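# Inspect aisle servers for an amber fault or go charge

## Task

Check the servers along the aisle for one whose front display glows amber rather than blue. If one does, finish standing before its cabinet so that this server fills the very centre of the head_camera image, viewed head-on, sharp and unobstructed; the centred square of full image height should show the server from roughly its midpoint down to where its display starts. If no server is amber, finish parked squarely within the taped charging area, near the wall charger, with the robot's front or back facing it. Either way, every object must be where it began and nothing may be held. The robot must not fall or finish tilted, or the task fails. During the final second after the scene settles, the arm, gripper and head must touch nothing, and the base must not touch anything movable such as a part, box, cart, lid or drawer.

## Robot and tools

ROBOT. A Hello Robot Stretch 3: a two-wheeled differential base (0.33 m long, 0.34 m wide), a lift on a vertical mast, and one telescoping arm that reaches out to the robot's RIGHT, ending in a wrist (yaw, pitch, roll) and a gripper. The base cannot slide sideways; to move the gripper forward you drive the base. Turning on the spot pivots about the midpoint of the drive wheels, 0.05 m behind the front edge. With the arm in and the wrist folded, the turning sweep has radius 0.28 m; an unfolded level wrist reaches beyond it. Full base speed (0.30 m/s, 1.9 rad/s) only applies when stowed: lift_m under 0.30, arm_m under 0.03, wrist_yaw_rad over 2.54; otherwise 0.10 m/s and 0.63 rad/s.

CAMERAS. head_camera (896x504) and nav_camera (fisheye, 672x504) ride on the head and are aimed together by head_pan_rad and head_tilt_rad. wrist_camera (644x364) is on the gripper. Every execute_actions result carries one image per camera, captured when the call ends.

FRAMES. Base frame: origin on the floor between the drive wheels, x forward, y left, z up. hand_pose is reported in it. Odometry frame is the base frame as it was at the scene's start; heading is positive to the left, within -3.142 to 3.142.

execute_actions takes "actions", a list run in order. Each action may have "robot", "steps" (integer 1 to 450 control steps at 30 per second; default 1) and "until". {"steps": n} alone just waits. "robot" is either one command, a list of up to 8 commands run one after another, or {"stop": true} which brakes everything and clears the queue. A command may contain:
- "base": exactly one key. {"translate_m": d} is a relative drive of d metres straight ahead (negative backward), |d| at most 1. {"rotate_rad": d} is a relative turn in place, positive counter-clockwise (left), |d| at most 3.2. Both are offsets counted from where the base is when that command begins.
- "joints": absolute targets by name, unnamed joints keep their targets. lift_m 0 to 1.1 (arm height); arm_m 0 to 0.52 (extension); wrist_yaw_rad -1.345 to 4.42 (0 along the arm, positive swings toward the front, 3.0 folds over the base); wrist_pitch_rad -1.57 to 0.451 (negative tips fingers down); wrist_roll_rad -2.911 to 2.911; gripper_m -0.089 to 0.179 (bigger is wider); head_pan_rad -3.953 to 1.73 (0 ahead, positive left, -1.57 looks along the arm); head_tilt_rad -1.53 to 0.419 (negative down).
- "contact_limits": {"arm_m": effort percent 1 to 100}, the effort at which the arm halts; lower is gentler.
Inside a list, {"pause_s": s} waits up to 15 s. Base and joint motions in one command start together. Any new command overrides at once and discards the rest of an older queue. Out-of-range numbers or malformed actions reject the whole call, and nothing runs.
"until" ends an action early. {"robot": {"status": "ended"}} waits until nothing reports moving and no queue is running; use it with steps 450 to wait for a motion to finish. Other fields compare numbers, e.g. {"lift_m": [">", 0.3]}, or statuses, e.g. "base_status": ["!=", "moving"]. {"any": {"status": "ended"}} fires when any single motion ends.

zoom_image: {"camera": name, "region": [x0, y0, x1, y1]} in pixels of that camera's last image, origin top-left, at most 504x504; returns an enlarged crop. Useful to judge display colour.

Call it only once everything has stopped.

RESULT LINES. base_status and joint_status give each motion's state: moving, done, off_target (came to rest away from goal, may still push), contact_stop (arm or lift hit something and went slack), time_out, stopped, not_commanded, torque_fault (a wrist servo shut off for 10 s). The base bracket shows distance moved so far against its goal. joint_goals lists targets; measured_speeds are per-second encoder speeds. "refusals", "queue" (idle/running/done/dropped/stopped) and "queue_left" track commands. Lines starting "refused:" or "dropped:" explain rejected goals; "on_its_own" flags goals the robot changed itself, slack or off servos, unusual resting efforts, and tilt beyond 3 degrees. lidar_m gives 12 distances, 30-degree sectors starting straight ahead and going counter-clockwise (4th left, 7th behind, 10th right), at 0.17 m height; "-" means nothing seen. head_depth_mm and wrist_depth_mm are 7x7 median depth grids. base_tilt reports lean forward/right in degrees. motor_effort is percent effort, positive toward higher values, with peak in brackets.

CAUTIONS. Fold or unfold the wrist only with lift_m 0.32 to 0.95, wrist_pitch_rad -0.4 and roll near 0. Pushing the arm high up against something firm, driving while snagged, or driving with the gripper on something fixed can tip the robot; if tilt appears, reverse the last move in small steps, free the gripper, and lower lift_m to about 0.2. For this task keep the arm stowed, touch and move nothing, and hold nothing. Before finishing, make sure the arm, hand and head are clear of everything and the base rests against nothing movable, and that all motion has ended.

Each tool is called after "Call:" as name(argument=value, ...) on one line, values as JSON.

## Session

Call:
execute_actions(actions=[])

Scene clock: 0.00 s.
robot.base_odometry: x=+0.000 y=+0.000 heading=+0.000 (m, m, rad; robot's odometry frame)
robot.turned_by_wheels: +0.000 (rad since the last result)
robot.turned_by_imu: +0.000 (rad since the last result)
robot.base_tilt: forward=-0.8 right=-0.3 (deg)
robot.lidar_m: 0.93 0.82 0.82 0.96 1.74 1.23 0.95 1.47 1.63 1.03 1.38 1.56
robot.head_depth_mm: 1659 1654 1632 1634 1620 1618 1609 / 1441 1419 1410 1418 1416 1394 1396 / 1262 1258 1255 1239 1246 1242 1230 / 1131 1123 1127 1117 1110 1109 1095 / 1022 1027 1020 1014 1015 1012 1005 / 939 932 932 928 923 916 918 / 861 860 860 855 851 850 844
robot.base_status: not_commanded
robot.joint_positions: lift_m=+0.374 arm_m=+0.001 wrist_yaw_rad=+2.933 wrist_pitch_rad=-0.347 wrist_roll_rad=+0.005 gripper_m=+0.037 head_pan_rad=+0.001 head_tilt_rad=-0.011
robot.joint_goals: lift_m=+0.374 arm_m=+0.001 wrist_yaw_rad=+2.933 wrist_pitch_rad=-0.347 wrist_roll_rad=+0.005 gripper_m=+0.037 head_pan_rad=+0.001 head_tilt_rad=-0.011
robot.joint_status: lift_m=not_commanded arm_m=not_commanded wrist_yaw_rad=not_commanded wrist_pitch_rad=not_commanded wrist_roll_rad=not_commanded gripper_m=not_commanded head_pan_rad=not_commanded head_tilt_rad=not_commanded
robot.measured_speeds: translate_m=+0.000 rotate_rad=+0.000 lift_m=+0.000 arm_m=+0.000 wrist_yaw_rad=+0.000 wrist_pitch_rad=+0.000 wrist_roll_rad=+0.000 head_pan_rad=+0.000 head_tilt_rad=+0.000
robot: refusals=0 queue=idle queue_left=0
robot.motor_effort: left_wheel=+1 right_wheel=+0 lift_m=+31 arm_m=-1 wrist_yaw_rad=+0 wrist_pitch_rad=+9 wrist_roll_rad=+0 gripper_m=+1 head_pan_rad=-1 head_tilt_rad=+2 (%)
robot.hand_pose: x=+0.0270 y=+0.0814 z=+0.4029 quat_wxyz=(+0.194, +0.707, +0.049, +0.679) (m; robot's base frame)
robot.wrist_depth_mm: - - - 901 783 673 599 / - - - - 836 718 630 / - - - - 888 768 671 / 991 - - - 923 793 705 / 761 - 819 803 812 787 740 / 622 636 - 625 665 657 658 / 540 549 553 548 550 555 553
pictures: head_camera (sideways: a quarter turn clockwise sets it upright), nav_camera (sideways: a quarter turn counterclockwise sets it upright), wrist_camera
Images, in order (width x height): head_camera 896x504, nav_camera 672x504, wrist_camera 644x364.

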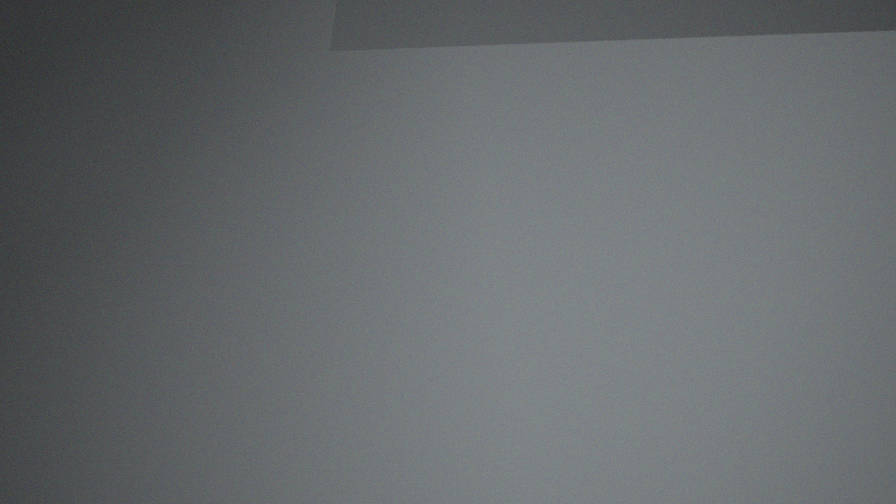

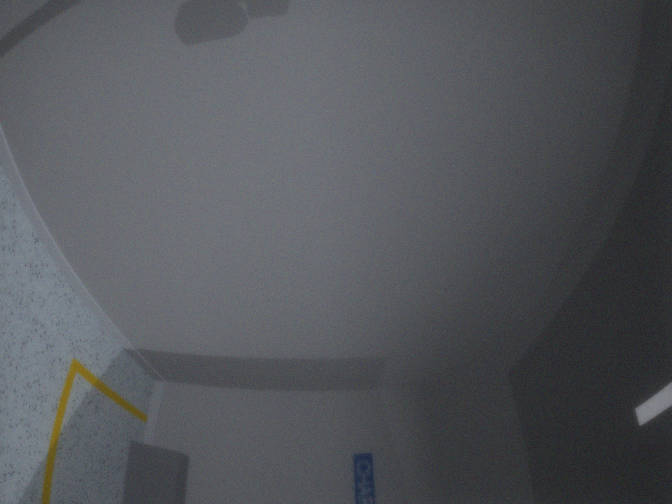

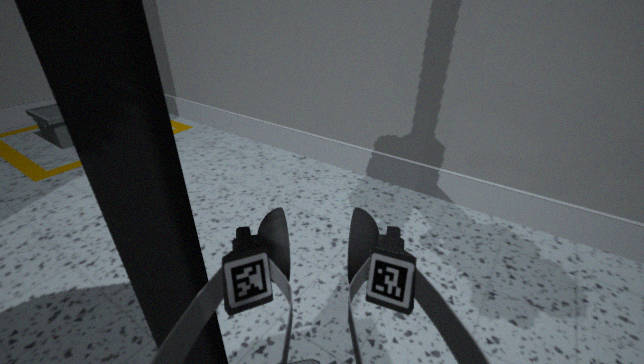

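Call:
execute_actions(actions=[{"robot":{"joints":{"head_pan_rad":-1.5,"head_tilt_rad":-0.5,"lift_m":0.27,"wrist_yaw_rad":3.0,"wrist_pitch_rad":-0.4}},"steps":450,"until":{"robot":{"status":"ended"}}}])

Call:
execute_actions(actions=[{"robot":{"joints":{"head_pan_rad":-2.8}},"steps":450,"until":{"robot":{"status":"ended"}}}])

Scene clock: 1.77 s.
robot.base_odometry: x=+0.000 y=+0.000 heading=+0.000 (m, m, rad; robot's odometry frame)
robot.turned_by_wheels: +0.000 (rad since the last result)
robot.turned_by_imu: +0.000 (rad since the last result)
robot.base_tilt: forward=-0.8 right=-0.3 (deg)
robot.lidar_m: 0.93 0.82 0.82 0.97 1.74 1.23 0.95 1.47 1.64 1.03 1.37 1.57
robot.head_depth_mm: 1221 1334 1522 1817 1926 1605 1335 / 1151 1271 1407 1572 1739 1598 1339 / 1050 1152 1256 1390 1557 1580 1340 / 956 1021 1077 1196 1349 1489 1350 / 921 1011 1126 1269 1450 1575 1352 / 1039 1166 1317 1501 1785 1632 1358 / 1187 1347 1577 1869 1995 1640 1351
robot.base_status: not_commanded
robot.joint_positions: lift_m=+0.270 arm_m=+0.001 wrist_yaw_rad=+2.998 wrist_pitch_rad=-0.414 wrist_roll_rad=+0.005 gripper_m=+0.037 head_pan_rad=-1.493 head_tilt_rad=-0.494
robot.joint_goals: lift_m=+0.270 arm_m=+0.001 wrist_yaw_rad=+3.000 wrist_pitch_rad=-0.400 wrist_roll_rad=+0.005 gripper_m=+0.037 head_pan_rad=-1.500 head_tilt_rad=-0.500
robot.joint_status: lift_m=done arm_m=not_commanded wrist_yaw_rad=done wrist_pitch_rad=done wrist_roll_rad=not_commanded gripper_m=not_commanded head_pan_rad=done head_tilt_rad=done
robot.measured_speeds: translate_m=+0.000 rotate_rad=+0.000 lift_m=+0.000 arm_m=+0.000 wrist_yaw_rad=+0.000 wrist_pitch_rad=+0.000 wrist_roll_rad=+0.000 head_pan_rad=+0.000 head_tilt_rad=+0.000
robot: refusals=0 queue=done queue_left=0
robot.motor_effort: left_wheel=+0(0) right_wheel=+0(0) lift_m=+20(30) arm_m=-1(1) wrist_yaw_rad=+1(2) wrist_pitch_rad=+8(8) wrist_roll_rad=+0(0) gripper_m=+0(0) head_pan_rad=-3(30) head_tilt_rad=-3(30) (%)
robot.hand_pose: x=+0.0108 y=+0.0763 z=+0.2839 quat_wxyz=(+0.195, +0.702, +0.095, +0.678) (m; robot's base frame)
robot.wrist_depth_mm: - - - 989 788 683 602 / - - - - 882 748 642 / 901 901 928 916 883 798 682 / 705 692 715 710 701 719 683 / 558 549 - 569 584 566 575 / 469 491 - - 483 480 488 / - - - - 422 416 408
pictures: head_camera (sideways: a quarter turn clockwise sets it upright), nav_camera (sideways: a quarter turn counterclockwise sets it upright), wrist_camera
camera_calibration (this result's frames):
head_camera: T_world_to_cam=[[-0.00608172, 0.493417, -0.869771, 1.15289], [0.999153, 0.038391, 0.0147927, -0.0256741], [0.0406904, -0.868945, -0.493233, 0.599514], [0, 0, 0, 1]] pos_world=[0.00826948, -0.0469247, 1.29883]
nav_camera: T_world_to_cam=[[0.0143558, -0.45608, 0.889823, -1.11556], [-0.997926, -0.0623786, -0.0158724, 0.081844], [0.0627449, -0.88775, -0.45603, 0.550808], [0, 0, 0, 1]] pos_world=[0.0631286, -0.0147023, 1.24514]
wrist_camera: T_world_to_cam=[[0.987027, -0.160467, 0.0053255, 0.00232889], [-0.0851249, -0.551147, -0.830055, 0.313688], [0.136132, 0.818833, -0.557656, 0.258829], [0, 0, 0, 1]] pos_world=[-0.0108309, -0.0386759, 0.404703]
Images, in order (width x height): head_camera 896x504, nav_camera 672x504, wrist_camera 644x364.

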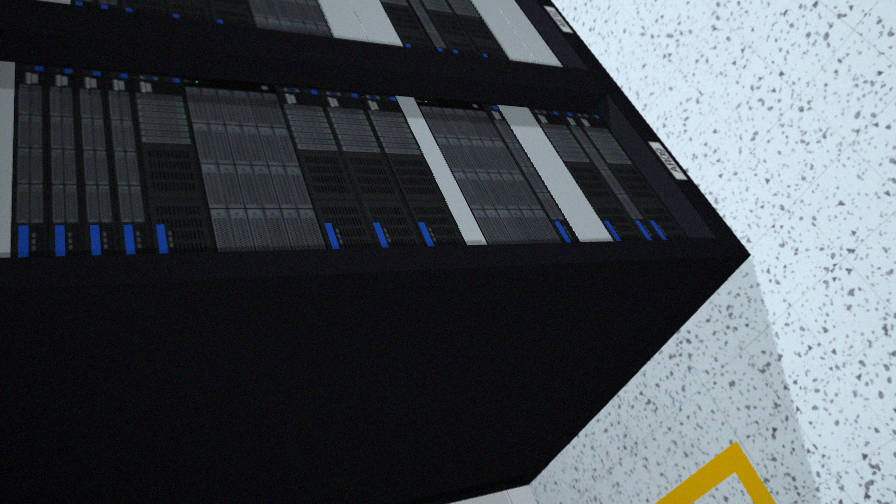

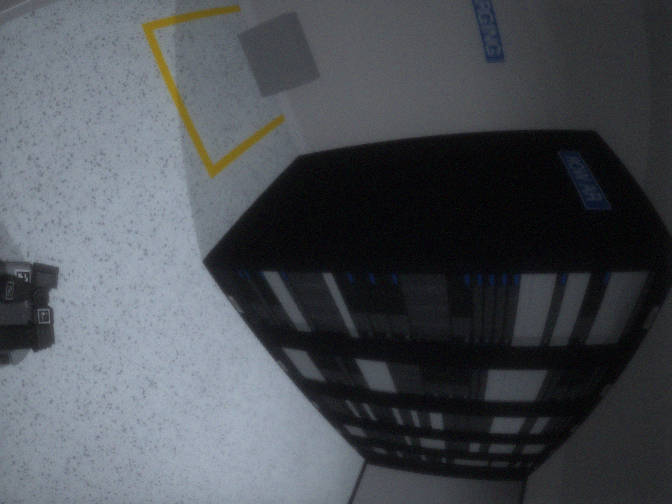

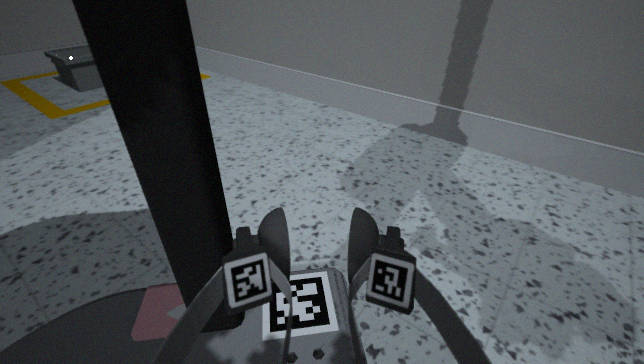

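Scene clock: 2.97 s.
robot.base_odometry: x=+0.000 y=+0.000 heading=+0.000 (m, m, rad; robot's odometry frame)
robot.turned_by_wheels: +0.000 (rad since the last result)
robot.turned_by_imu: +0.000 (rad since the last result)
robot.base_tilt: forward=-0.7 right=-0.4 (deg)
robot.lidar_m: 0.93 0.82 0.82 0.97 1.75 1.23 0.95 1.46 1.64 1.03 1.37 1.57
robot.head_depth_mm: 945 1005 1065 1139 1151 1282 1330 / 1078 1149 1229 1323 1446 1500 1334 / 1197 1302 1406 1552 1710 1613 1342 / 1482 1621 1790 2014 1980 1620 1351 / 1744 1883 2297 2473 2031 1620 1359 / 2212 2728 3200 2689 2034 1626 1358 / 3194 3582 3742 2730 2033 1634 1361
robot.base_status: not_commanded
robot.joint_positions: lift_m=+0.270 arm_m=+0.001 wrist_yaw_rad=+2.998 wrist_pitch_rad=-0.414 wrist_roll_rad=+0.005 gripper_m=+0.037 head_pan_rad=-2.793 head_tilt_rad=-0.494
robot.joint_goals: lift_m=+0.270 arm_m=+0.001 wrist_yaw_rad=+3.000 wrist_pitch_rad=-0.400 wrist_roll_rad=+0.005 gripper_m=+0.037 head_pan_rad=-2.800 head_tilt_rad=-0.500
robot.joint_status: lift_m=done arm_m=not_commanded wrist_yaw_rad=done wrist_pitch_rad=done wrist_roll_rad=not_commanded gripper_m=not_commanded head_pan_rad=done head_tilt_rad=done
robot.measured_speeds: translate_m=+0.000 rotate_rad=+0.000 lift_m=+0.000 arm_m=+0.000 wrist_yaw_rad=+0.000 wrist_pitch_rad=+0.000 wrist_roll_rad=+0.000 head_pan_rad=+0.000 head_tilt_rad=+0.000
robot: refusals=0 queue=done queue_left=0
robot.motor_effort: left_wheel=+0(0) right_wheel=+0(0) lift_m=+20(20) arm_m=+0(1) wrist_yaw_rad=+1(1) wrist_pitch_rad=+8(8) wrist_roll_rad=+0(0) gripper_m=+1(0) head_pan_rad=-3(29) head_tilt_rad=-3(3) (%)
robot.hand_pose: x=+0.0108 y=+0.0763 z=+0.2839 quat_wxyz=(+0.195, +0.702, +0.095, +0.678) (m; robot's base frame)
robot.wrist_depth_mm: - - - - 826 708 612 / - - - - 874 730 633 / 889 893 941 910 869 771 685 / 680 697 701 707 695 704 679 / 560 570 - 569 591 571 577 / 472 489 - - 481 489 482 / - - - - 418 415 412
pictures: head_camera (sideways: a quarter turn clockwise sets it upright), nav_camera (sideways: a quarter turn counterclockwise sets it upright), wrist_camera
camera_calibration (this result's frames):
head_camera: T_world_to_cam=[[0.474001, 0.137933, -0.869654, 1.14981], [0.304287, -0.952466, 0.0147832, -0.0214231], [-0.826276, -0.271631, -0.493441, 0.605073], [0, 0, 0, 1]] pos_world=[-0.0385332, -0.0146436, 1.29882]
nav_camera: T_world_to_cam=[[-0.435816, -0.135918, 0.889714, -1.11268], [-0.327071, 0.944866, -0.0158687, 0.0777469], [-0.838504, -0.297916, -0.456243, 0.556583], [0, 0, 0, 1]] pos_world=[0.00720293, -0.0588786, 1.24513]
wrist_camera: T_world_to_cam=[[0.987027, -0.160467, 0.00532544, 0.00232891], [-0.0851249, -0.551147, -0.830055, 0.313688], [0.136132, 0.818833, -0.557656, 0.258829], [0, 0, 0, 1]] pos_world=[-0.0108309, -0.0386759, 0.404703]
Images, in order (width x height): head_camera 896x504, nav_camera 672x504, wrist_camera 644x364.

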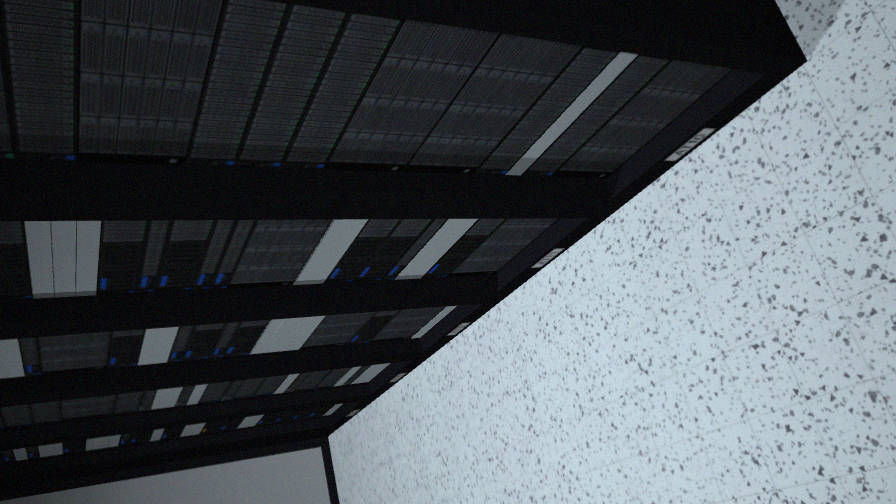

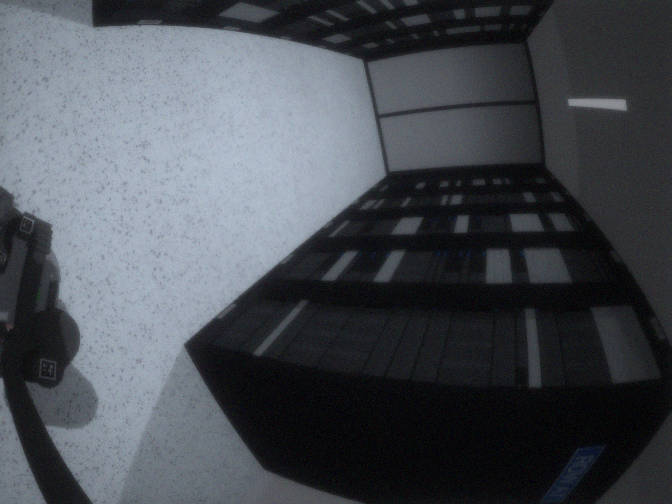

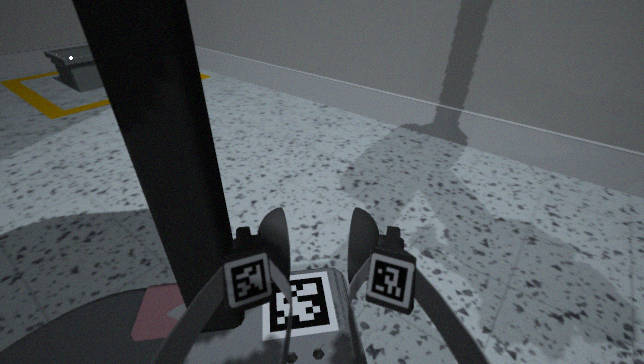

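Call:
execute_actions(actions=[{"robot":[{"base":{"rotate_rad":-2.33},"joints":{"head_pan_rad":-0.7,"head_tilt_rad":-0.4}},{"base":{"translate_m":1}}],"steps":450,"until":{"robot":{"translate_m":[">",0.8]}}},{"robot":{"base":{"translate_m":1}},"steps":80},{"robot":{"base":{"translate_m":1}},"steps":70}])

Scene clock: 14.03 s.
robot.base_odometry: x=-1.567 y=-1.652 heading=-2.330 (m, m, rad; robot's odometry frame)
robot.turned_by_wheels: -2.330 (rad since the last result)
robot.turned_by_imu: -2.319 (rad since the last result)
robot.base_tilt: forward=-0.6 right=-0.2 (deg)
robot.lidar_m: 1.61 0.96 0.67 0.67 0.76 1.09 3.06 1.19 0.91 0.84 0.94 1.35
robot.head_depth_mm: 893 944 1007 1072 1133 1224 1302 / 939 1009 1076 1160 1258 1363 1375 / 1066 1135 1225 1328 1449 1544 1421 / 1189 1286 1396 1505 1682 1703 1429 / 1319 1441 1552 1698 1902 1777 1443 / 1424 1579 1724 1871 2016 1777 1435 / 1462 1557 1643 1744 1865 1764 1448
robot.base_status: moving (translate_m +0.6852 of +1.0000)
robot.joint_positions: lift_m=+0.270 arm_m=+0.001 wrist_yaw_rad=+2.999 wrist_pitch_rad=-0.414 wrist_roll_rad=+0.005 gripper_m=+0.037 head_pan_rad=-0.707 head_tilt_rad=-0.408
robot.joint_goals: lift_m=+0.270 arm_m=+0.001 wrist_yaw_rad=+3.000 wrist_pitch_rad=-0.400 wrist_roll_rad=+0.005 gripper_m=+0.037 head_pan_rad=-0.700 head_tilt_rad=-0.400
robot.joint_status: lift_m=done arm_m=not_commanded wrist_yaw_rad=done wrist_pitch_rad=done wrist_roll_rad=not_commanded gripper_m=not_commanded head_pan_rad=done head_tilt_rad=done
robot.measured_speeds: translate_m=+0.294 rotate_rad=+0.000 lift_m=+0.000 arm_m=+0.000 wrist_yaw_rad=+0.000 wrist_pitch_rad=+0.000 wrist_roll_rad=+0.000 head_pan_rad=+0.000 head_tilt_rad=+0.000
robot: refusals=0 queue=running queue_left=0
robot.motor_effort: left_wheel=+4(13) right_wheel=+0(9) lift_m=+20(20) arm_m=+0(1) wrist_yaw_rad=+0(1) wrist_pitch_rad=+9(8) wrist_roll_rad=+1(0) gripper_m=+0(0) head_pan_rad=+2(28) head_tilt_rad=+4(13) (%)
robot.hand_pose: x=+0.0107 y=+0.0762 z=+0.2839 quat_wxyz=(+0.195, +0.702, +0.096, +0.678) (m; robot's base frame)
robot.wrist_depth_mm: 609 - 677 701 683 724 726 / 668 - 729 742 776 825 777 / 745 729 761 796 804 825 846 / 689 689 712 716 700 709 703 / 565 562 - 575 584 567 587 / 474 490 - - 500 481 484 / - - - - 412 413 418
pictures: head_camera (sideways: a quarter turn clockwise sets it upright), nav_camera (sideways: a quarter turn counterclockwise sets it upright), wrist_camera
camera_calibration (this result's frames):
head_camera: T_world_to_cam=[[-0.295675, 0.295253, -0.908516, 1.20519], [0.678079, 0.734766, 0.0181074, -0.0280327], [0.672893, -0.610692, -0.417457, 0.497056], [0, 0, 0, 1]] pos_world=[0.0408891, -0.031692, 1.30295]
nav_camera: T_world_to_cam=[[0.273919, -0.261985, 0.925382, -1.16354], [-0.660241, -0.750858, -0.0171401, 0.0814363], [0.699321, -0.60628, -0.378647, 0.446228], [0, 0, 0, 1]] pos_world=[0.0604277, 0.0268551, 1.24708]
wrist_camera: T_world_to_cam=[[0.987127, -0.159852, 0.00532852, 0.00241489], [-0.0847996, -0.551326, -0.829969, 0.313614], [0.13561, 0.818833, -0.557783, 0.258893], [0, 0, 0, 1]] pos_world=[-0.010898, -0.0387009, 0.404683]
Images, in order (width x height): head_camera 896x504, nav_camera 672x504, wrist_camera 644x364.

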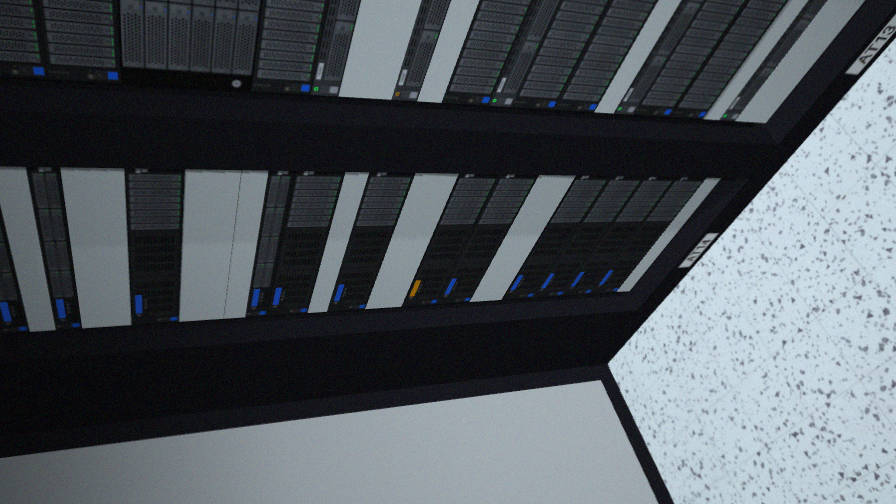

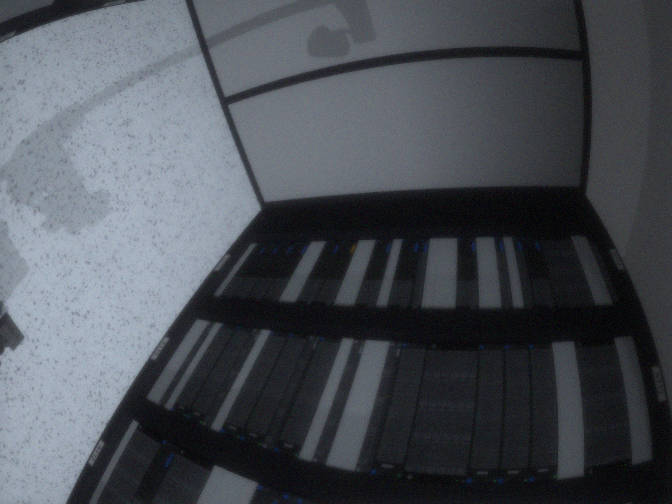

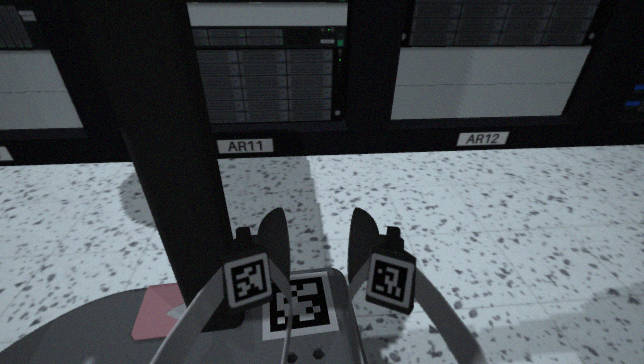

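Call:
execute_actions(actions=[{"robot":{"base":{"translate_m":1},"joints":{"head_pan_rad":-1.62,"head_tilt_rad":-0.58}},"steps":450,"until":{"robot":{"status":"ended"}}}])

Scene clock: 18.80 s.
robot.base_odometry: x=-2.276 y=-2.398 heading=-2.330 (m, m, rad; robot's odometry frame)
robot.turned_by_wheels: +0.000 (rad since the last result)
robot.turned_by_imu: +0.000 (rad since the last result)
robot.base_tilt: forward=-0.8 right=-0.3 (deg)
robot.lidar_m: 0.58 0.62 0.67 0.63 0.63 0.99 4.08 1.20 0.92 0.94 0.78 0.60
robot.head_depth_mm: 762 834 959 1094 1269 1423 1270 / 807 872 957 1060 1216 1392 1272 / 808 882 985 1105 1262 1403 1275 / 805 886 977 1103 1259 1403 1285 / 806 883 987 1093 1254 1401 1277 / 802 880 974 1087 1250 1406 1292 / 795 877 955 1052 1165 1349 1289
robot.base_status: done (translate_m +1.0000 of +1.0000)
robot.joint_positions: lift_m=+0.270 arm_m=+0.001 wrist_yaw_rad=+2.999 wrist_pitch_rad=-0.414 wrist_roll_rad=+0.005 gripper_m=+0.037 head_pan_rad=-1.613 head_tilt_rad=-0.573
robot.joint_goals: lift_m=+0.270 arm_m=+0.001 wrist_yaw_rad=+3.000 wrist_pitch_rad=-0.400 wrist_roll_rad=+0.005 gripper_m=+0.037 head_pan_rad=-1.620 head_tilt_rad=-0.580
robot.joint_status: lift_m=done arm_m=not_commanded wrist_yaw_rad=done wrist_pitch_rad=done wrist_roll_rad=not_commanded gripper_m=not_commanded head_pan_rad=done head_tilt_rad=done
robot.measured_speeds: translate_m=+0.000 rotate_rad=+0.000 lift_m=+0.000 arm_m=+0.000 wrist_yaw_rad=+0.000 wrist_pitch_rad=+0.000 wrist_roll_rad=+0.000 head_pan_rad=+0.000 head_tilt_rad=+0.000
robot: refusals=0 queue=done queue_left=0
robot.motor_effort: left_wheel=+1(5) right_wheel=-2(6) lift_m=+20(20) arm_m=-1(1) wrist_yaw_rad=+1(1) wrist_pitch_rad=+8(8) wrist_roll_rad=+1(1) gripper_m=+0(1) head_pan_rad=-3(29) head_tilt_rad=-4(21) (%)
robot.hand_pose: x=+0.0107 y=+0.0762 z=+0.2839 quat_wxyz=(+0.195, +0.702, +0.096, +0.678) (m; robot's base frame)
robot.wrist_depth_mm: 586 - 605 632 635 611 604 / 635 - 683 674 672 654 606 / 691 698 721 730 745 756 632 / 696 683 698 699 707 723 618 / 565 567 - 571 569 565 574 / 480 491 - - 483 484 483 / - - - - 414 415 412
pictures: head_camera (sideways: a quarter turn clockwise sets it upright), nav_camera (sideways: a quarter turn counterclockwise sets it upright), wrist_camera
camera_calibration (this result's frames):
head_camera: T_world_to_cam=[[0.0558884, 0.557704, -0.828156, 1.09824], [0.996514, -0.0826081, 0.0116195, -0.0215255], [-0.0619322, -0.825919, -0.560377, 0.687499], [0, 0, 0, 1]] pos_world=[0.00264972, -0.0464545, 1.29503]
nav_camera: T_world_to_cam=[[-0.0432731, -0.523323, 0.851035, -1.06463], [-0.998163, 0.0588065, -0.0145925, 0.0801776], [-0.0424098, -0.850103, -0.524907, 0.641069], [0, 0, 0, 1]] pos_world=[0.0611482, -0.0168846, 1.2437]
wrist_camera: T_world_to_cam=[[0.987127, -0.159852, 0.0053287, 0.00241483], [-0.0847995, -0.551326, -0.829969, 0.313614], [0.13561, 0.818833, -0.557783, 0.258893], [0, 0, 0, 1]] pos_world=[-0.010898, -0.0387009, 0.404683]
Images, in order (width x height): head_camera 896x504, nav_camera 672x504, wrist_camera 644x364.

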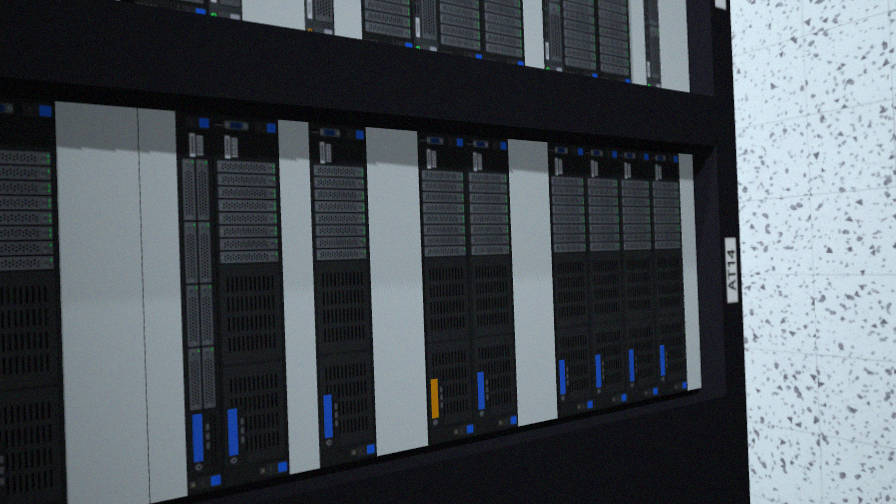

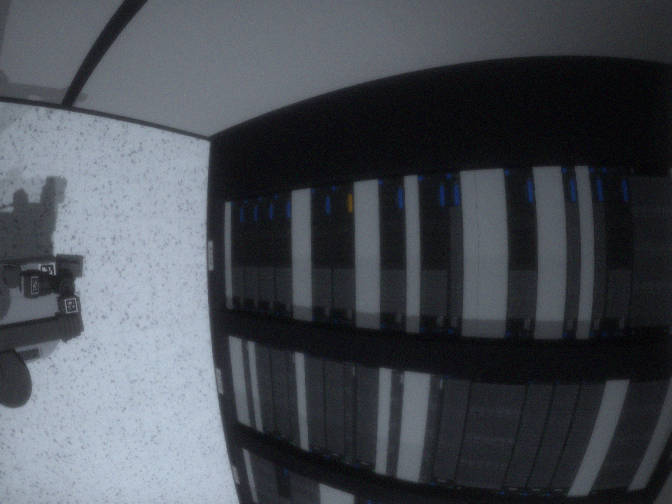

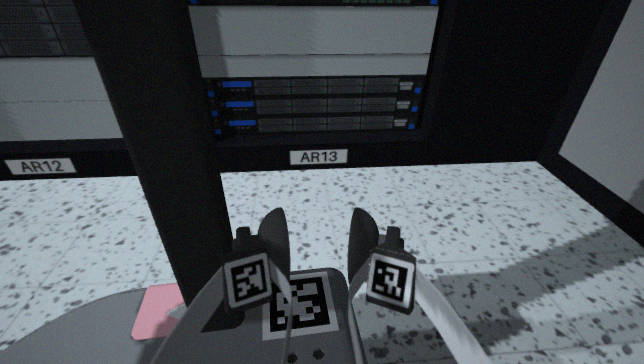

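Call:
finished_scene(scene=1)

The scene is finished: the task was done.


## Next scene

The same job, from a new start.

Call:
execute_actions(actions=[])

Scene clock: 0.00 s.
robot.base_odometry: x=+0.000 y=+0.000 heading=+0.000 (m, m, rad; robot's odometry frame)
robot.turned_by_wheels: +0.000 (rad since the last result)
robot.turned_by_imu: +0.000 (rad since the last result)
robot.base_tilt: forward=-0.8 right=-0.3 (deg)
robot.lidar_m: 1.56 0.99 1.40 1.92 0.99 1.14 1.72 1.00 0.82 0.81 0.90 1.42
robot.head_depth_mm: 1751 1757 1754 1757 1774 1789 1795 / 1769 1797 1797 1800 1803 1819 1824 / 1809 1809 1809 1819 1823 1827 1833 / 1833 1805 1831 1820 1851 1858 1865 / 1856 1863 1858 1850 1879 1873 1890 / 1865 1872 1865 1882 1880 1911 1875 / 1898 1537 1508 1492 1477 1461 1457
robot.base_status: not_commanded
robot.joint_positions: lift_m=+0.592 arm_m=+0.001 wrist_yaw_rad=+3.038 wrist_pitch_rad=-0.331 wrist_roll_rad=+0.005 gripper_m=+0.037 head_pan_rad=+0.001 head_tilt_rad=-0.011
robot.joint_goals: lift_m=+0.592 arm_m=+0.001 wrist_yaw_rad=+3.038 wrist_pitch_rad=-0.331 wrist_roll_rad=+0.005 gripper_m=+0.037 head_pan_rad=+0.001 head_tilt_rad=-0.011
robot.joint_status: lift_m=not_commanded arm_m=not_commanded wrist_yaw_rad=not_commanded wrist_pitch_rad=not_commanded wrist_roll_rad=not_commanded gripper_m=not_commanded head_pan_rad=not_commanded head_tilt_rad=not_commanded
robot.measured_speeds: translate_m=+0.000 rotate_rad=+0.000 lift_m=+0.000 arm_m=+0.000 wrist_yaw_rad=+0.000 wrist_pitch_rad=+0.000 wrist_roll_rad=+0.000 head_pan_rad=+0.000 head_tilt_rad=+0.000
robot: refusals=0 queue=idle queue_left=0
robot.motor_effort: left_wheel=+0 right_wheel=+1 lift_m=+31 arm_m=+0 wrist_yaw_rad=+0 wrist_pitch_rad=+9 wrist_roll_rad=+1 gripper_m=+0 head_pan_rad=+0 head_tilt_rad=+2 (%)
robot.hand_pose: x=+0.0029 y=+0.0869 z=+0.6248 quat_wxyz=(+0.153, +0.704, +0.080, +0.689) (m; robot's base frame)
robot.wrist_depth_mm: 892 - - - - - - / 913 - - - - - - / 907 - - - - - - / 873 - - - - - 995 / 942 - - - - - 998 / 927 931 - 930 968 946 936 / 783 793 798 810 803 819 802
pictures: head_camera (sideways: a quarter turn clockwise sets it upright), nav_camera (sideways: a quarter turn counterclockwise sets it upright), wrist_camera
camera_calibration (this result's frames):
head_camera: T_world_to_cam=[[-0.0323293, 0.032338, -0.998954, 1.32183], [0.0267087, 0.999147, 0.0314799, -0.0414819], [0.99912, -0.025663, -0.0331655, -0.00512122], [0, 0, 0, 1]] pos_world=[0.0489584, -0.00143013, 1.32158]
nav_camera: T_world_to_cam=[[-0.00939388, -0.0212415, 0.99973, -1.25911], [-0.00494095, -0.999761, -0.0212886, 0.0828499], [0.999944, -0.0051396, 0.00928668, -0.0605568], [0, 0, 0, 1]] pos_world=[0.0491348, 0.0557735, 1.2611]
wrist_camera: T_world_to_cam=[[0.992592, -0.121438, 0.00377593, 0.00757567], [-0.0558415, -0.48359, -0.873511, 0.623058], [0.107903, 0.866829, -0.486789, 0.392902], [0, 0, 0, 1]] pos_world=[-0.0151224, -0.038354, 0.73548]
Images, in order (width x height): head_camera 896x504, nav_camera 672x504, wrist_camera 644x364.

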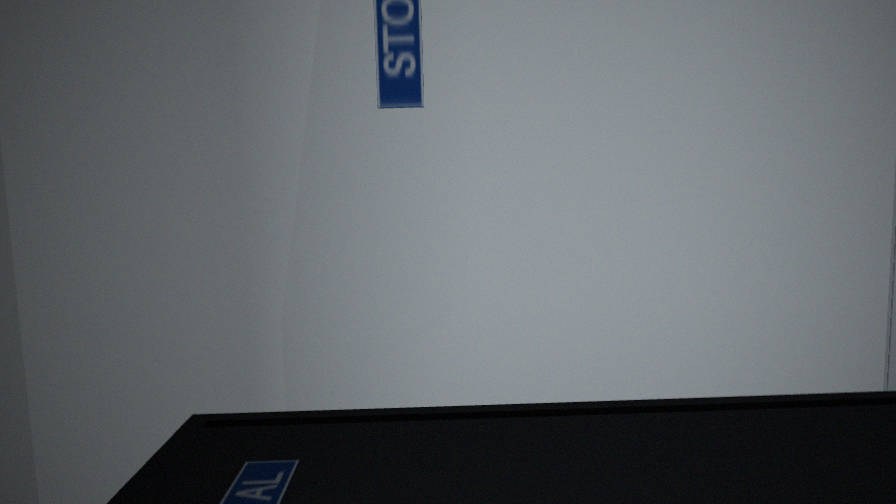

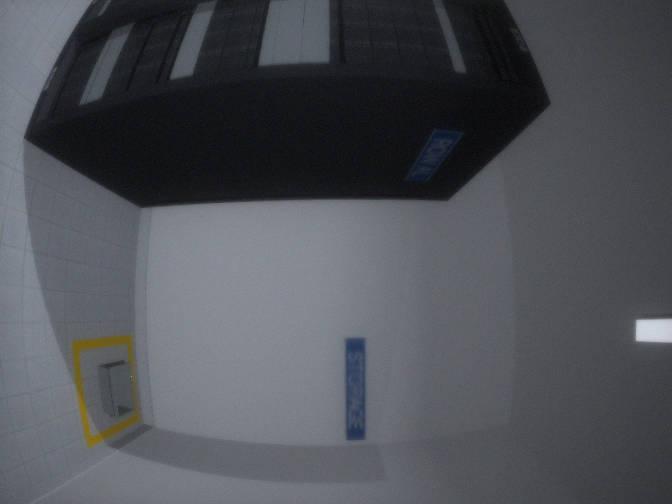

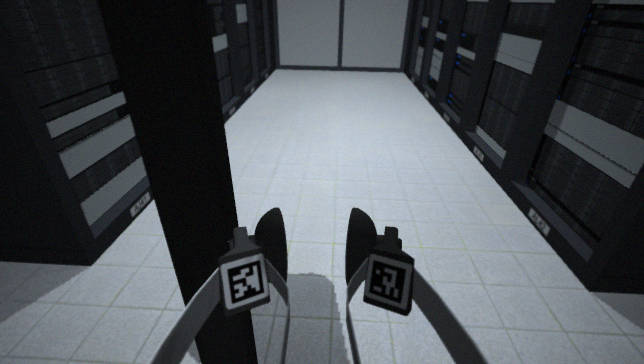

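Call:
execute_actions(actions=[{"robot":{"base":{"rotate_rad":1.38},"joints":{"head_pan_rad":-0.5,"head_tilt_rad":-0.25,"lift_m":0.27,"wrist_yaw_rad":3.0,"wrist_pitch_rad":-0.4}},"steps":450,"until":{"robot":{"status":"ended"}}}])

Call:
execute_actions(actions=[{"robot":{"base":{"translate_m":1},"joints":{"head_pan_rad":0.8}},"steps":45}])

Scene clock: 3.77 s.
robot.base_odometry: x=+0.000 y=+0.000 heading=+1.380 (m, m, rad; robot's odometry frame)
robot.turned_by_wheels: +1.380 (rad since the last result)
robot.turned_by_imu: +1.378 (rad since the last result)
robot.base_tilt: forward=-0.8 right=-0.3 (deg)
robot.lidar_m: 2.96 1.16 1.00 1.72 1.17 0.85 0.81 0.84 1.14 1.88 0.99 1.13
robot.head_depth_mm: 843 874 910 963 1006 1058 1127 / 1015 1053 1095 1140 1184 1231 1289 / 1140 1191 1246 1303 1358 1415 1481 / 1256 1309 1378 1440 1518 1601 1617 / 1548 1623 1725 1842 1953 1986 1650 / 1757 1983 2131 2304 2470 2140 1673 / 2491 2573 2809 2995 2929 2147 1667
robot.base_status: done (rotate_rad +1.3799 of +1.3800)
robot.joint_positions: lift_m=+0.270 arm_m=+0.001 wrist_yaw_rad=+3.001 wrist_pitch_rad=-0.414 wrist_roll_rad=+0.005 gripper_m=+0.037 head_pan_rad=-0.493 head_tilt_rad=-0.247
robot.joint_goals: lift_m=+0.270 arm_m=+0.001 wrist_yaw_rad=+3.000 wrist_pitch_rad=-0.400 wrist_roll_rad=+0.005 gripper_m=+0.037 head_pan_rad=-0.500 head_tilt_rad=-0.250
robot.joint_status: lift_m=done arm_m=not_commanded wrist_yaw_rad=done wrist_pitch_rad=done wrist_roll_rad=not_commanded gripper_m=not_commanded head_pan_rad=done head_tilt_rad=done
robot.measured_speeds: translate_m=+0.000 rotate_rad=+0.000 lift_m=+0.000 arm_m=+0.000 wrist_yaw_rad=+0.000 wrist_pitch_rad=+0.000 wrist_roll_rad=+0.000 head_pan_rad=+0.000 head_tilt_rad=+0.000
robot: refusals=0 queue=done queue_left=0
robot.motor_effort: left_wheel=-2(7) right_wheel=+1(6) lift_m=+21(32) arm_m=-1(0) wrist_yaw_rad=-1(2) wrist_pitch_rad=+9(8) wrist_roll_rad=+1(1) gripper_m=+1(0) head_pan_rad=-2(22) head_tilt_rad=-2(22) (%)
robot.hand_pose: x=+0.0102 y=+0.0763 z=+0.2838 quat_wxyz=(+0.194, +0.702, +0.096, +0.679) (m; robot's base frame)
robot.wrist_depth_mm: - - - - - 896 902 / - - - - - 944 993 / 894 869 932 924 950 946 956 / 693 691 695 706 710 714 730 / 559 569 - 568 609 584 586 / 473 488 - - 494 489 490 / - - - - 414 420 418
pictures: head_camera (sideways: a quarter turn clockwise sets it upright), nav_camera (sideways: a quarter turn counterclockwise sets it upright), wrist_camera
camera_calibration (this result's frames):
head_camera: T_world_to_cam=[[-0.218171, 0.153967, -0.963688, 1.27675], [0.503454, 0.863688, 0.0240122, -0.0346594], [0.836024, -0.479934, -0.265947, 0.298884], [0, 0, 0, 1]] pos_world=[0.0461251, -0.0231974, 1.31071]
nav_camera: T_world_to_cam=[[0.187891, -0.125033, 0.974199, -1.22677], [-0.483017, -0.875401, -0.0191953, 0.0830347], [0.855215, -0.466948, -0.224873, 0.245142], [0, 0, 0, 1]] pos_world=[0.0609568, 0.0337698, 1.25184]
wrist_camera: T_world_to_cam=[[0.987482, -0.15764, 0.005293, 0.00276279], [-0.0835972, -0.551534, -0.829953, 0.313576], [0.133753, 0.819122, -0.557808, 0.258868], [0, 0, 0, 1]] pos_world=[-0.0111384, -0.0386606, 0.404637]
Images, in order (width x height): head_camera 896x504, nav_camera 672x504, wrist_camera 644x364.

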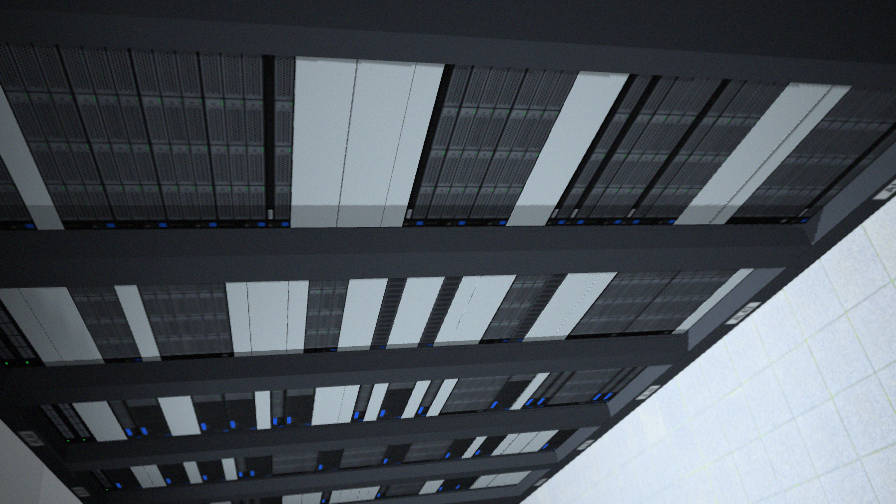

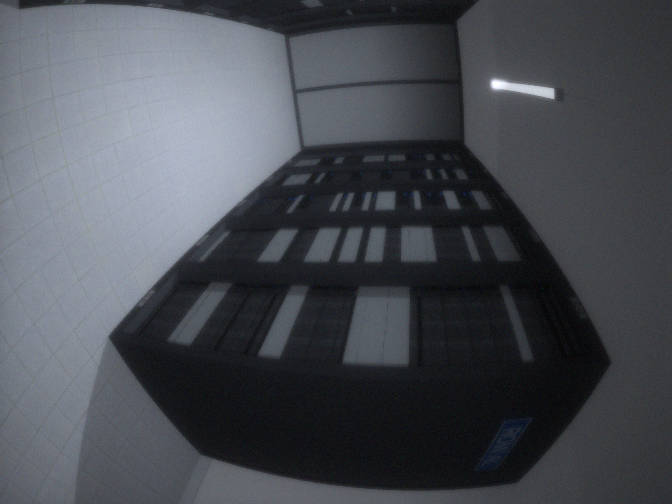

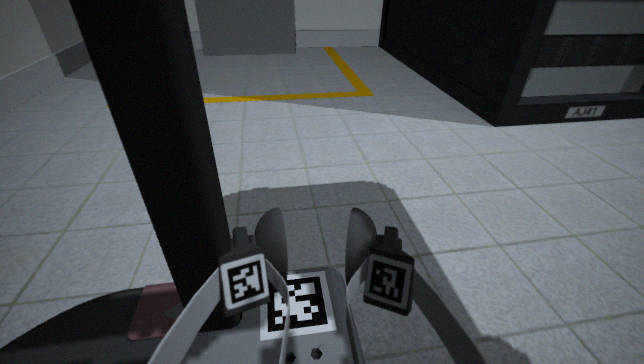

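Scene clock: 5.27 s.
robot.base_odometry: x=+0.057 y=+0.293 heading=+1.380 (m, m, rad; robot's odometry frame)
robot.turned_by_wheels: +0.000 (rad since the last result)
robot.turned_by_imu: +0.000 (rad since the last result)
robot.base_tilt: forward=-1.7 right=+0.3 (deg)
robot.lidar_m: 2.80 1.16 0.83 1.32 1.59 1.16 1.11 1.15 1.55 1.47 0.83 1.12
robot.head_depth_mm: 1467 1539 1776 1894 2045 2043 1649 / 1352 1427 1501 1592 1691 1784 1648 / 1188 1250 1305 1380 1452 1532 1556 / 1033 1073 1123 1174 1224 1296 1367 / 966 1003 1036 1081 1124 1173 1226 / 878 910 940 976 1007 1047 1095 / 808 833 856 891 915 950 966
robot.base_status: moving (translate_m +0.2988 of +1.0000)
robot.joint_positions: lift_m=+0.270 arm_m=+0.001 wrist_yaw_rad=+3.001 wrist_pitch_rad=-0.414 wrist_roll_rad=+0.005 gripper_m=+0.037 head_pan_rad=+0.793 head_tilt_rad=-0.248
robot.joint_goals: lift_m=+0.270 arm_m=+0.001 wrist_yaw_rad=+3.000 wrist_pitch_rad=-0.400 wrist_roll_rad=+0.005 gripper_m=+0.037 head_pan_rad=+0.800 head_tilt_rad=-0.250
robot.joint_status: lift_m=done arm_m=not_commanded wrist_yaw_rad=done wrist_pitch_rad=done wrist_roll_rad=not_commanded gripper_m=not_commanded head_pan_rad=done head_tilt_rad=done
robot.measured_speeds: translate_m=+0.294 rotate_rad=+0.000 lift_m=+0.000 arm_m=+0.000 wrist_yaw_rad=+0.000 wrist_pitch_rad=+0.000 wrist_roll_rad=+0.000 head_pan_rad=+0.000 head_tilt_rad=+0.000
robot: refusals=0 queue=running queue_left=0
robot.motor_effort: left_wheel=+1(9) right_wheel=+4(12) lift_m=+22(22) arm_m=-1(1) wrist_yaw_rad=+0(1) wrist_pitch_rad=+9(9) wrist_roll_rad=+0(1) gripper_m=+1(1) head_pan_rad=+2(29) head_tilt_rad=-1(2) (%)
robot.hand_pose: x=+0.0102 y=+0.0763 z=+0.2838 quat_wxyz=(+0.194, +0.702, +0.096, +0.679) (m; robot's base frame)
robot.wrist_depth_mm: - - - - 852 870 886 / - - - - 907 942 - / 894 876 924 911 903 937 949 / 694 694 688 713 715 717 726 / 560 568 - 570 600 578 591 / 475 492 - - 488 488 491 / - - - - 415 420 420
pictures: head_camera (sideways: a quarter turn clockwise sets it upright), nav_camera (sideways: a quarter turn counterclockwise sets it upright), wrist_camera
camera_calibration (this result's frames):
head_camera: T_world_to_cam=[[-0.209714, -0.166737, -0.963441, 1.27637], [-0.687337, 0.725942, 0.0239798, -0.0273533], [0.695404, 0.667238, -0.266845, 0.30091], [0, 0, 0, 1]] pos_world=[0.0396184, 0.0318967, 1.31066]
nav_camera: T_world_to_cam=[[0.173442, 0.145817, 0.973989, -1.22641], [0.704325, -0.709618, -0.0191848, 0.0757782], [0.688363, 0.689333, -0.22578, 0.247342], [0, 0, 0, 1]] pos_world=[-0.0109216, 0.0621041, 1.25181]
wrist_camera: T_world_to_cam=[[0.987467, -0.157734, 0.00529511, 0.00274782], [-0.0836652, -0.551629, -0.829883, 0.313521], [0.133822, 0.819039, -0.557913, 0.258893], [0, 0, 0, 1]] pos_world=[-0.0111281, -0.0386621, 0.404611]
Images, in order (width x height): head_camera 896x504, nav_camera 672x504, wrist_camera 644x364.

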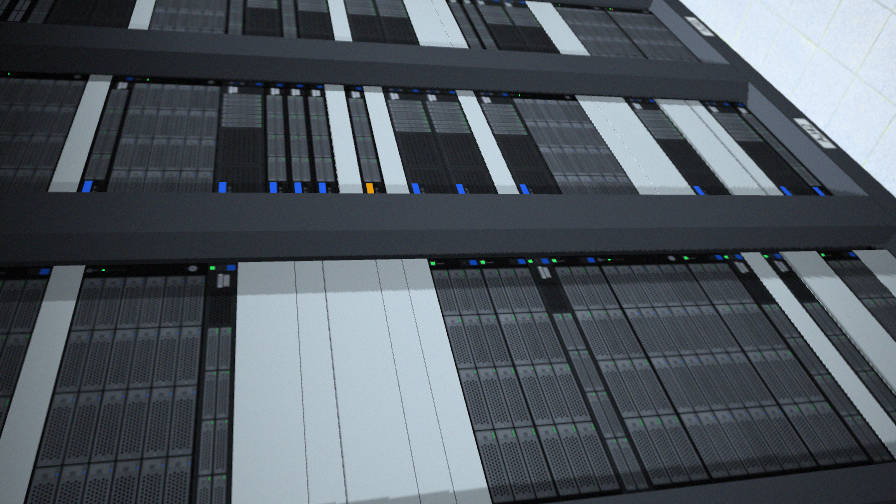

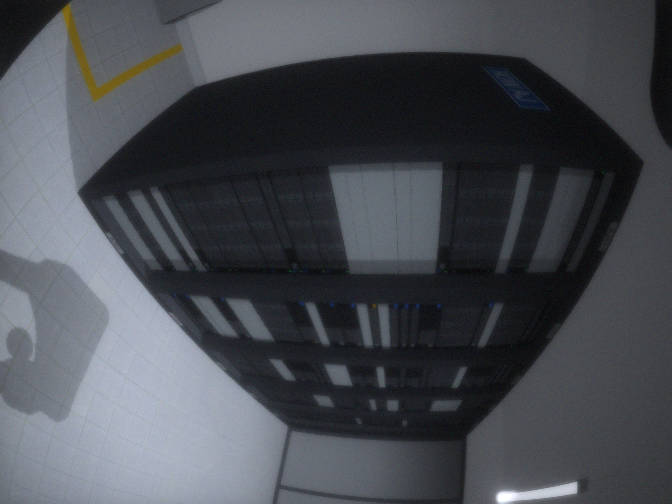

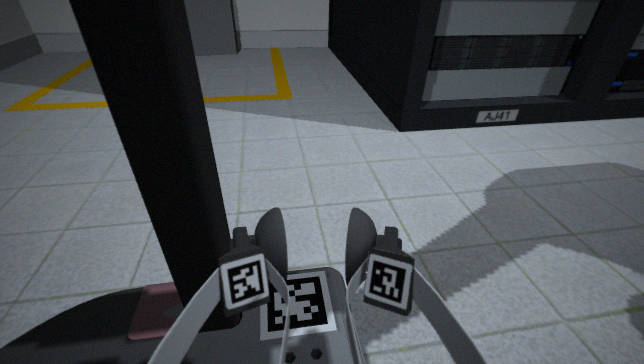

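Call:
execute_actions(actions=[{"steps":100,"until":{"robot":{"translate_m":[">",0.46]}}},{"robot":{"base":{"translate_m":1},"joints":{"head_pan_rad":1.58,"head_tilt_rad":-0.245}},"steps":450,"until":{"robot":{"status":"ended"}}}])

Scene clock: 10.57 s.
robot.base_odometry: x=+0.278 y=+1.439 heading=+1.380 (m, m, rad; robot's odometry frame)
robot.turned_by_wheels: +0.000 (rad since the last result)
robot.turned_by_imu: +0.000 (rad since the last result)
robot.base_tilt: forward=-0.7 right=-0.3 (deg)
robot.lidar_m: 2.42 1.18 0.84 0.78 0.79 1.08 2.27 1.05 0.76 0.74 0.80 1.10
robot.head_depth_mm: 717 752 792 817 868 894 935 / 716 745 781 819 859 905 953 / 708 746 774 813 849 896 950 / 707 734 767 803 850 892 943 / 702 732 764 798 838 882 932 / 697 725 761 795 836 870 915 / 684 704 707 736 771 808 851
robot.base_status: done (translate_m +1.0000 of +1.0000)
robot.joint_positions: lift_m=+0.270 arm_m=+0.001 wrist_yaw_rad=+3.001 wrist_pitch_rad=-0.414 wrist_roll_rad=+0.005 gripper_m=+0.037 head_pan_rad=+1.573 head_tilt_rad=-0.248
robot.joint_goals: lift_m=+0.270 arm_m=+0.001 wrist_yaw_rad=+3.000 wrist_pitch_rad=-0.400 wrist_roll_rad=+0.005 gripper_m=+0.037 head_pan_rad=+1.580 head_tilt_rad=-0.245
robot.joint_status: lift_m=done arm_m=not_commanded wrist_yaw_rad=done wrist_pitch_rad=done wrist_roll_rad=not_commanded gripper_m=not_commanded head_pan_rad=done head_tilt_rad=done
robot.measured_speeds: translate_m=+0.000 rotate_rad=+0.000 lift_m=+0.000 arm_m=+0.000 wrist_yaw_rad=+0.000 wrist_pitch_rad=+0.000 wrist_roll_rad=+0.000 head_pan_rad=+0.000 head_tilt_rad=+0.000
robot: refusals=0 queue=done queue_left=0
robot.motor_effort: left_wheel=-2(5) right_wheel=+1(4) lift_m=+22(22) arm_m=-1(0) wrist_yaw_rad=+0(1) wrist_pitch_rad=+8(9) wrist_roll_rad=+1(1) gripper_m=+0(0) head_pan_rad=+2(25) head_tilt_rad=+1(2) (%)
robot.hand_pose: x=+0.0103 y=+0.0763 z=+0.2838 quat_wxyz=(+0.194, +0.702, +0.096, +0.679) (m; robot's base frame)
robot.wrist_depth_mm: 706 - 755 800 807 870 912 / 774 - 846 868 888 980 965 / 799 802 860 885 904 958 979 / 688 696 701 709 712 725 725 / 555 562 - 573 600 580 588 / 475 490 - - 493 490 488 / - - - - 415 418 419
pictures: head_camera (sideways: a quarter turn clockwise sets it upright), nav_camera (sideways: a quarter turn counterclockwise sets it upright), wrist_camera
camera_calibration (this result's frames):
head_camera: T_world_to_cam=[[-0.0318081, -0.266025, -0.963441, 1.27529], [-0.99918, 0.0326242, 0.0239798, -0.0254511], [0.0250523, 0.963414, -0.266845, 0.304999], [0, 0, 0, 1]] pos_world=[0.00749326, 0.0462487, 1.31066]
nav_camera: T_world_to_cam=[[0.0207374, 0.225643, 0.973989, -1.22548], [0.999775, -0.00907161, -0.0191848, 0.073976], [0.00450674, 0.974168, -0.22578, 0.251513], [0, 0, 0, 1]] pos_world=[-0.0496796, 0.0321759, 1.25181]
wrist_camera: T_world_to_cam=[[0.987393, -0.158197, 0.00529525, 0.00267843], [-0.0839237, -0.55159, -0.829883, 0.313521], [0.134206, 0.818976, -0.557912, 0.258891], [0, 0, 0, 1]] pos_world=[-0.0110776, -0.038667, 0.40461]
Images, in order (width x height): head_camera 896x504, nav_camera 672x504, wrist_camera 644x364.

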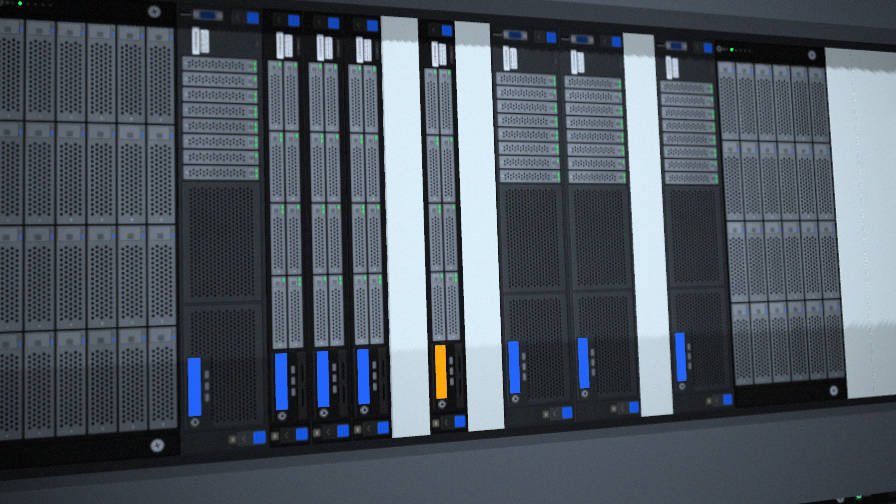

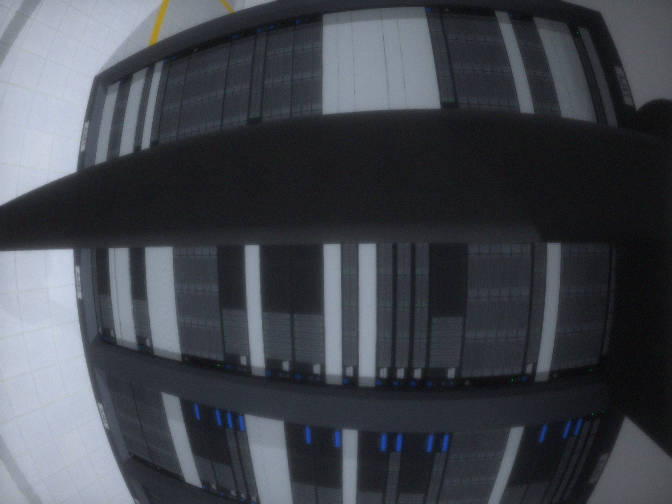

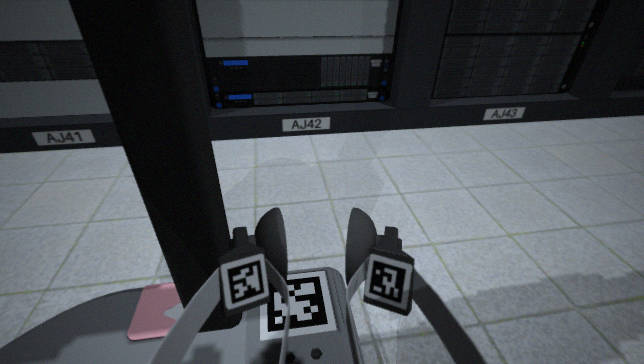

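Call:
finished_scene(scene=2)

The scene is finished: the task was done.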